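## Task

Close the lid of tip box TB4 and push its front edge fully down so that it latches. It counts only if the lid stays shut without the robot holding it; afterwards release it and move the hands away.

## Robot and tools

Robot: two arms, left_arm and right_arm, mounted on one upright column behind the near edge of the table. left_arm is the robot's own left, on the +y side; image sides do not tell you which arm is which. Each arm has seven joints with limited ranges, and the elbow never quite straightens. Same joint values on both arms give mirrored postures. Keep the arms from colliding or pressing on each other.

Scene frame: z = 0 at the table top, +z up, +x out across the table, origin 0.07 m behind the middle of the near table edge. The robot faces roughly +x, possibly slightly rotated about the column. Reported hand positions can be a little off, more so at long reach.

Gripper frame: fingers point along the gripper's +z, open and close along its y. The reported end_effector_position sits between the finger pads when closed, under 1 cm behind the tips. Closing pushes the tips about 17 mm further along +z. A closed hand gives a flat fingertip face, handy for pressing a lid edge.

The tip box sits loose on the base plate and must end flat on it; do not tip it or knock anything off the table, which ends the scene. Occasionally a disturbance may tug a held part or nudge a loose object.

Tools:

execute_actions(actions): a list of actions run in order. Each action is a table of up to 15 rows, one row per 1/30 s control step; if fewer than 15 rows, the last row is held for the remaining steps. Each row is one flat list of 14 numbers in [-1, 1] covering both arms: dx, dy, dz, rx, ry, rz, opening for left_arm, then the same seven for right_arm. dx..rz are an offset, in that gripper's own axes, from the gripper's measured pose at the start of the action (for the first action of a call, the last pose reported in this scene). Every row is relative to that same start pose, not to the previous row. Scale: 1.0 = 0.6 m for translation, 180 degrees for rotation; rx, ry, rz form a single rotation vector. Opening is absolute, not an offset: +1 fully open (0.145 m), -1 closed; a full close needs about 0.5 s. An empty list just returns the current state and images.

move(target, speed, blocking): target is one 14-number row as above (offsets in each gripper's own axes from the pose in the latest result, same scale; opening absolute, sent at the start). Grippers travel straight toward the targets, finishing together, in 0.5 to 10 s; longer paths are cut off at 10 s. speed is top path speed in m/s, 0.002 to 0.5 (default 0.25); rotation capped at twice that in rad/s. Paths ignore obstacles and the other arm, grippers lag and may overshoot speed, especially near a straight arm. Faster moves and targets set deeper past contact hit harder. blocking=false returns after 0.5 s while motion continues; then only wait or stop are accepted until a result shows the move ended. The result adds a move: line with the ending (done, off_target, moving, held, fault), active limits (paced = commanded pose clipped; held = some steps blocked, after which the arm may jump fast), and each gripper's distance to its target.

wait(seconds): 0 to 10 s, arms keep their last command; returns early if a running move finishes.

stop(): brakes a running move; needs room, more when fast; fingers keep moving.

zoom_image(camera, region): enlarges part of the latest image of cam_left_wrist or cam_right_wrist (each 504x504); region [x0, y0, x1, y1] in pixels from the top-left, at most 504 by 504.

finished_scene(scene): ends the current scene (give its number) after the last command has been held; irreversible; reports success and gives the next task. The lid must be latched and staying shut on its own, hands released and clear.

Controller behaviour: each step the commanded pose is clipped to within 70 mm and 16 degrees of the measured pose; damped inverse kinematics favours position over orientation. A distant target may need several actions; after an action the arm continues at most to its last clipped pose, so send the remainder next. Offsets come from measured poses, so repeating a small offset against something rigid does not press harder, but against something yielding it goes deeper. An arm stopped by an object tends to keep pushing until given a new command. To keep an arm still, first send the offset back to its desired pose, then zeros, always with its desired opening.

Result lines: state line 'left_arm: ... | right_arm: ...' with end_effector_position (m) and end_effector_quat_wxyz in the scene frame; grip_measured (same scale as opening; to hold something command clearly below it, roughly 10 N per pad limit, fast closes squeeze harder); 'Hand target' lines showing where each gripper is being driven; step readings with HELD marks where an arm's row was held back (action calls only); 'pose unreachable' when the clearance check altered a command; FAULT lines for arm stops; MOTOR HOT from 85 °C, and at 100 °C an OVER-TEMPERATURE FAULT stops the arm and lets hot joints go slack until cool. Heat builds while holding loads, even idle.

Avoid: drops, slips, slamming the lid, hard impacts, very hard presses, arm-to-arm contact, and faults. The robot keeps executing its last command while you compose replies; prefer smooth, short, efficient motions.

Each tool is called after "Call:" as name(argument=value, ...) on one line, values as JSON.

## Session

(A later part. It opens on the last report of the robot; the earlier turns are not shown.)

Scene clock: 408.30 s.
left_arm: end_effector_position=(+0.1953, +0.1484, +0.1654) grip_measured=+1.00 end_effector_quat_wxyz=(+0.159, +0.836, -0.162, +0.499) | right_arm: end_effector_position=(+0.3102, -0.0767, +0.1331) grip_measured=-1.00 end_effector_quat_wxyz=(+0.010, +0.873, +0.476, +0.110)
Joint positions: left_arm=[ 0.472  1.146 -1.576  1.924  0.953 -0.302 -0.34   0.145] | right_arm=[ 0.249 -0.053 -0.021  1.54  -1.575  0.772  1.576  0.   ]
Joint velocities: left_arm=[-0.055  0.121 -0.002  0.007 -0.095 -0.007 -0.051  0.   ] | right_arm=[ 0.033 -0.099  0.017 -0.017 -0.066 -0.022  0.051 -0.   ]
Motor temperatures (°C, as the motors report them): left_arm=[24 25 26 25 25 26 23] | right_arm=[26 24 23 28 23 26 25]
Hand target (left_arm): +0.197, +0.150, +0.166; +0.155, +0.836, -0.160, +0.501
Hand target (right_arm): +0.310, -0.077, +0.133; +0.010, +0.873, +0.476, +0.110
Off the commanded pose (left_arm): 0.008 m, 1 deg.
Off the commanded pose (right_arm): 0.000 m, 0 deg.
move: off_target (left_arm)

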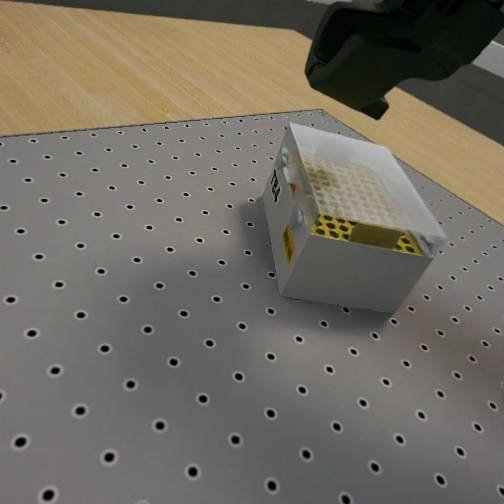

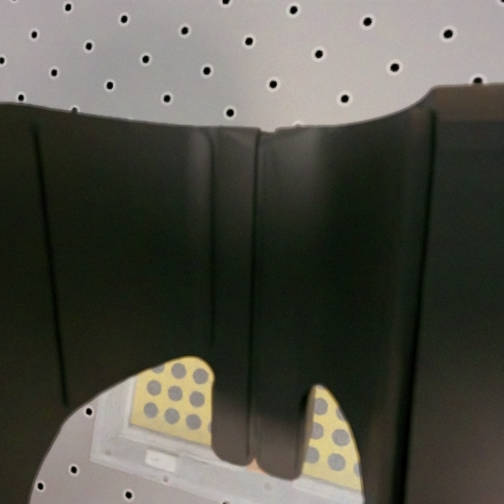

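Call:
move(target=[0,0,0,0,0,0,1,-0.027,-0.01,0.049,0.04,-0.06,0,-1], speed=0.05)

Call:
move(target=[0,0,0,0,0,0,1,-0.008,0,0.032,0,-0.03,0,-1], speed=0.015)

Call:
zoom_image(camera="cam_left_wrist", region=[250,110,450,310])

Scene clock: 422.47 s.
left_arm: end_effector_position=(+0.1953, +0.1484, +0.1654) grip_measured=+1.00 end_effector_quat_wxyz=(+0.159, +0.836, -0.162, +0.499) | right_arm: end_effector_position=(+0.3037, -0.0846, +0.1011) grip_measured=-1.00 end_effector_quat_wxyz=(+0.002, +0.875, +0.484, +0.035)
Joint positions: left_arm=[ 0.472  1.146 -1.576  1.924  0.953 -0.302 -0.34   0.145] | right_arm=[ 0.303 -0.03  -0.034  1.337 -1.575  0.772  1.576  0.   ]
Joint velocities: left_arm=[ 0.011 -0.033 -0.012  0.002 -0.037  0.022 -0.051 -0.   ] | right_arm=[-0.011  0.011 -0.002 -0.002  0.022 -0.007 -0.007  0.   ]
Motor temperatures (°C, as the motors report them): left_arm=[24 25 26 26 25 26 23] | right_arm=[26 24 23 28 23 26 25]
Hand target (left_arm): +0.195, +0.148, +0.165; +0.159, +0.836, -0.162, +0.499
Hand target (right_arm): +0.303, -0.085, +0.101; +0.000, +0.875, +0.483, +0.032
Off the commanded pose (left_arm): 0.000 m, 0 deg.
Off the commanded pose (right_arm): 0.001 m, 4 deg.
joint sent to its limit (right arm) — the command would take joint 5 (forearm roll) past its lower limit, joint 6 (wrist pitch) past its upper limit and joint 7 (wrist yaw) past its upper limit, so those joints were sent only as far as their limits.
move: off_target (right_arm)

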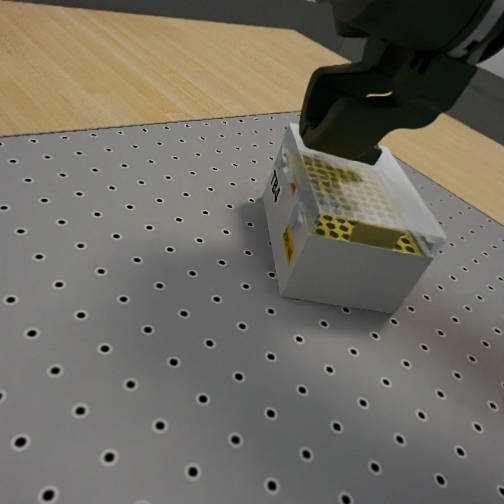

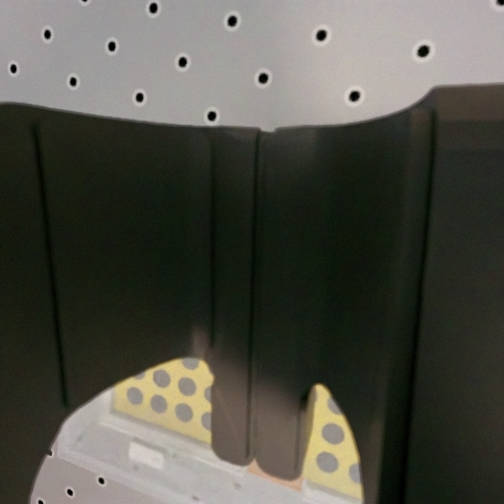

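Scene clock: 425.83 s.
left_arm: end_effector_position=(+0.1953, +0.1484, +0.1654) grip_measured=+1.00 end_effector_quat_wxyz=(+0.159, +0.836, -0.162, +0.499) | right_arm: end_effector_position=(+0.3065, -0.0862, +0.0883) grip_measured=-1.00 end_effector_quat_wxyz=(+0.011, +0.872, +0.489, +0.009)
Joint positions: left_arm=[ 0.472  1.146 -1.576  1.924  0.953 -0.302 -0.34   0.145] | right_arm=[ 0.347 -0.031 -0.047  1.221 -1.576  0.775  1.536  0.   ]
Joint velocities: left_arm=[-0.033  0.055 -0.007 -0.012  0.022  0.037  0.051  0.   ] | right_arm=[-0.055 -0.033  0.002 -0.007  0.007 -0.022 -0.037  0.   ]
Motor temperatures (°C, as the motors report them): left_arm=[24 25 26 26 25 26 23] | right_arm=[26 24 23 28 23 26 25]
Hand target (left_arm): +0.195, +0.148, +0.165; +0.159, +0.836, -0.162, +0.499
Hand target (right_arm): +0.302, -0.088, +0.082; +0.015, +0.872, +0.490, +0.001
Off the commanded pose (left_arm): 0.000 m, 0 deg.
Off the commanded pose (right_arm): 0.008 m, 2 deg.
joint sent to its limit (right arm) — the command would take joint 5 (forearm roll) past its lower limit and joint 6 (wrist pitch) past its upper limit, so those joints were sent only as far as their limits.
move: off_target (right_arm)

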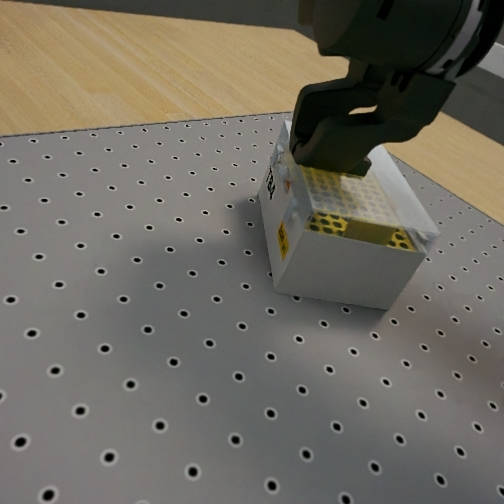

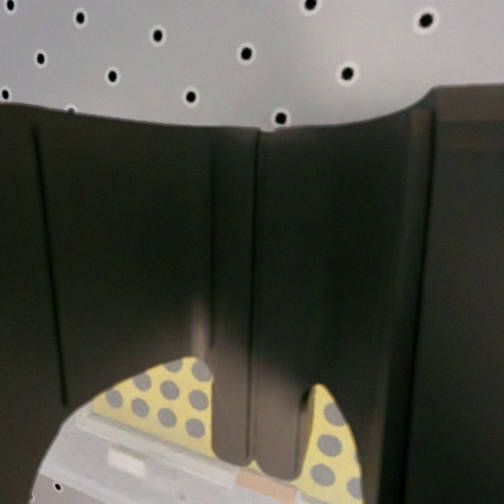

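Region (250, 110, 450, 310) of cam_left_wrist's 504x504 image, scaled by 2.520, with more detail than that image has.

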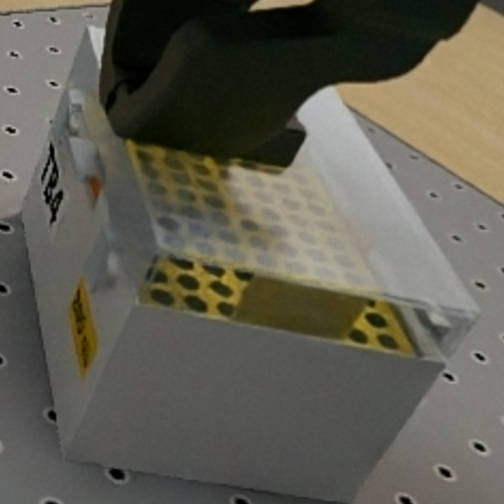

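Call:
move(target=[0,0,0,0,0,0,1,0,0,-0.07,0,0,0,-1], speed=0.06)

Call:
zoom_image(camera="cam_left_wrist", region=[250,110,450,310])

Scene clock: 431.57 s.
left_arm: end_effector_position=(+0.1953, +0.1484, +0.1654) grip_measured=+1.00 end_effector_quat_wxyz=(+0.159, +0.836, -0.162, +0.499) | right_arm: end_effector_position=(+0.3066, -0.0851, +0.1303) grip_measured=-1.00 end_effector_quat_wxyz=(+0.032, +0.865, +0.491, +0.100)
Joint positions: left_arm=[ 0.472  1.146 -1.576  1.924  0.953 -0.302 -0.34   0.145] | right_arm=[ 0.229 -0.011 -0.064  1.555 -1.576  0.775  1.576  0.   ]
Joint velocities: left_arm=[-0.055 -0.011 -0.017  0.002 -0.051 -0.051  0.081 -0.   ] | right_arm=[ 0.033 -0.033 -0.017  0.012 -0.022  0.051 -0.007 -0.   ]
Motor temperatures (°C, as the motors report them): left_arm=[24 25 26 26 25 26 23] | right_arm=[26 24 23 28 23 26 25]
Hand target (left_arm): +0.195, +0.148, +0.165; +0.159, +0.836, -0.162, +0.499
Hand target (right_arm): +0.305, -0.085, +0.129; +0.030, +0.865, +0.492, +0.097
Off the commanded pose (left_arm): 0.000 m, 0 deg.
Off the commanded pose (right_arm): 0.001 m, 11 deg.
joint sent to its limit (right arm) — the command would take joint 5 (forearm roll) past its lower limit, joint 6 (wrist pitch) past its upper limit and joint 7 (wrist yaw) past its upper limit, so those joints were sent only as far as their limits.
move: off_target (right_arm)

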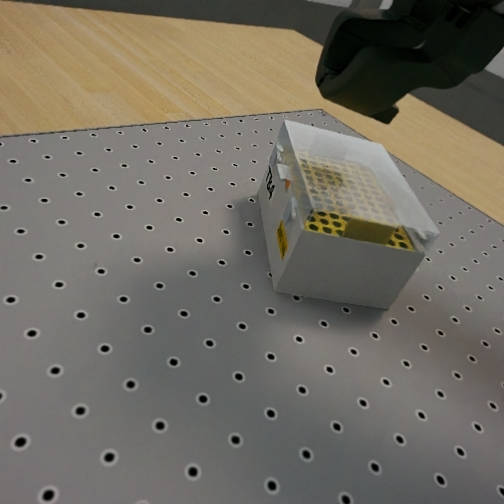

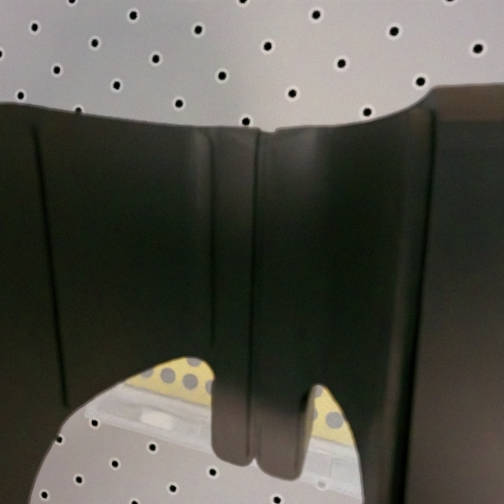

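Region (250, 110, 450, 310) of cam_left_wrist's 504x504 image, scaled by 2.520, with more detail than that image has.

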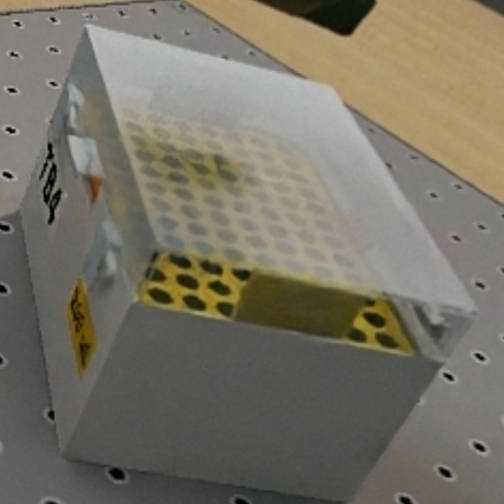

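Call:
zoom_image(camera="cam_left_wrist", region=[265,140,345,250])

Region (265, 140, 345, 250) of cam_left_wrist's 504x504 image, scaled by 4.582, with more detail than that image has; it fills the left 367 columns of this view, and the rest is white.

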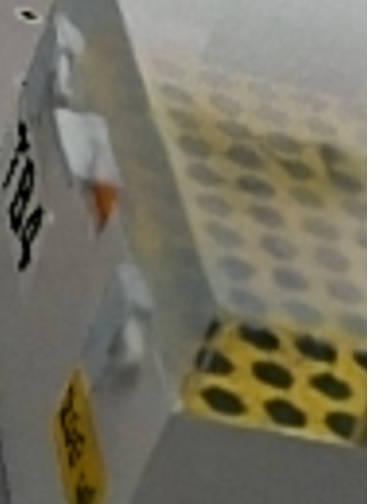

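Call:
move(target=[0.017,-0.078,0.16,-0.168,-0.02,0.086,1,-0.05,0.1,-0.1,0,0.1,0,-1], speed=0.2)

Scene clock: 441.03 s.
left_arm: end_effector_position=(+0.2980, +0.1455, +0.1283) grip_measured=+1.00 end_effector_quat_wxyz=(+0.295, +0.750, -0.401, +0.435) | right_arm: end_effector_position=(+0.3293, -0.1459, +0.1934) grip_measured=-1.00 end_effector_quat_wxyz=(-0.044, +0.840, +0.487, +0.234)
Joint positions: left_arm=[ 0.833  0.673 -1.576  0.958  1.028 -0.304  0.708  0.145] | right_arm=[ 0.211  0.308  0.143  1.73  -1.006  0.655  1.578  0.   ]
Joint velocities: left_arm=[-0.033  0.077  0.002 -0.007  0.037 -0.007  0.051 -0.   ] | right_arm=[ 0.055 -0.055  0.012 -0.007 -0.022  0.066  0.051 -0.   ]
Motor temperatures (°C, as the motors report them): left_arm=[24 25 26 26 25 26 23] | right_arm=[26 24 23 28 23 26 25]
Hand target (left_arm): +0.297, +0.146, +0.128; +0.297, +0.750, -0.402, +0.434
Hand target (right_arm): +0.328, -0.145, +0.193; -0.045, +0.839, +0.489, +0.234
Off the commanded pose (left_arm): 0.004 m, 1 deg.
Off the commanded pose (right_arm): 0.002 m, 0 deg.
move: off_target (left_arm)

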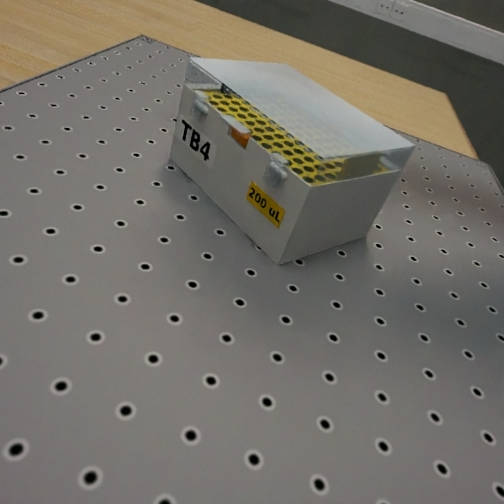

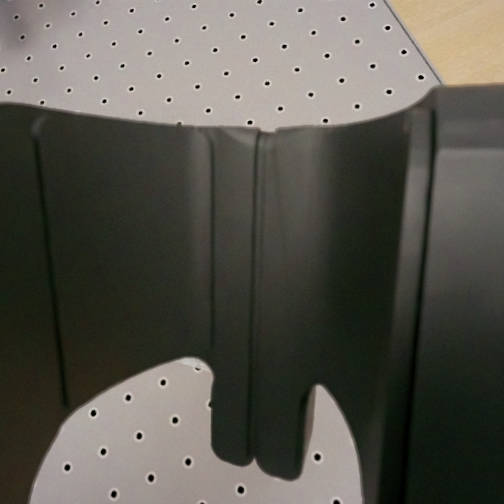

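Call:
zoom_image(camera="cam_left_wrist", region=[165,60,335,230])

Region (165, 60, 335, 230) of cam_left_wrist's 504x504 image, scaled by 2.965, with more detail than that image has.

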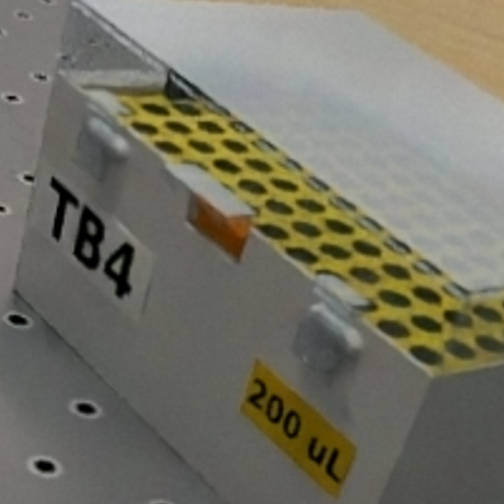

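Call:
finished_scene(scene=1)

The scene is finished: the task was done.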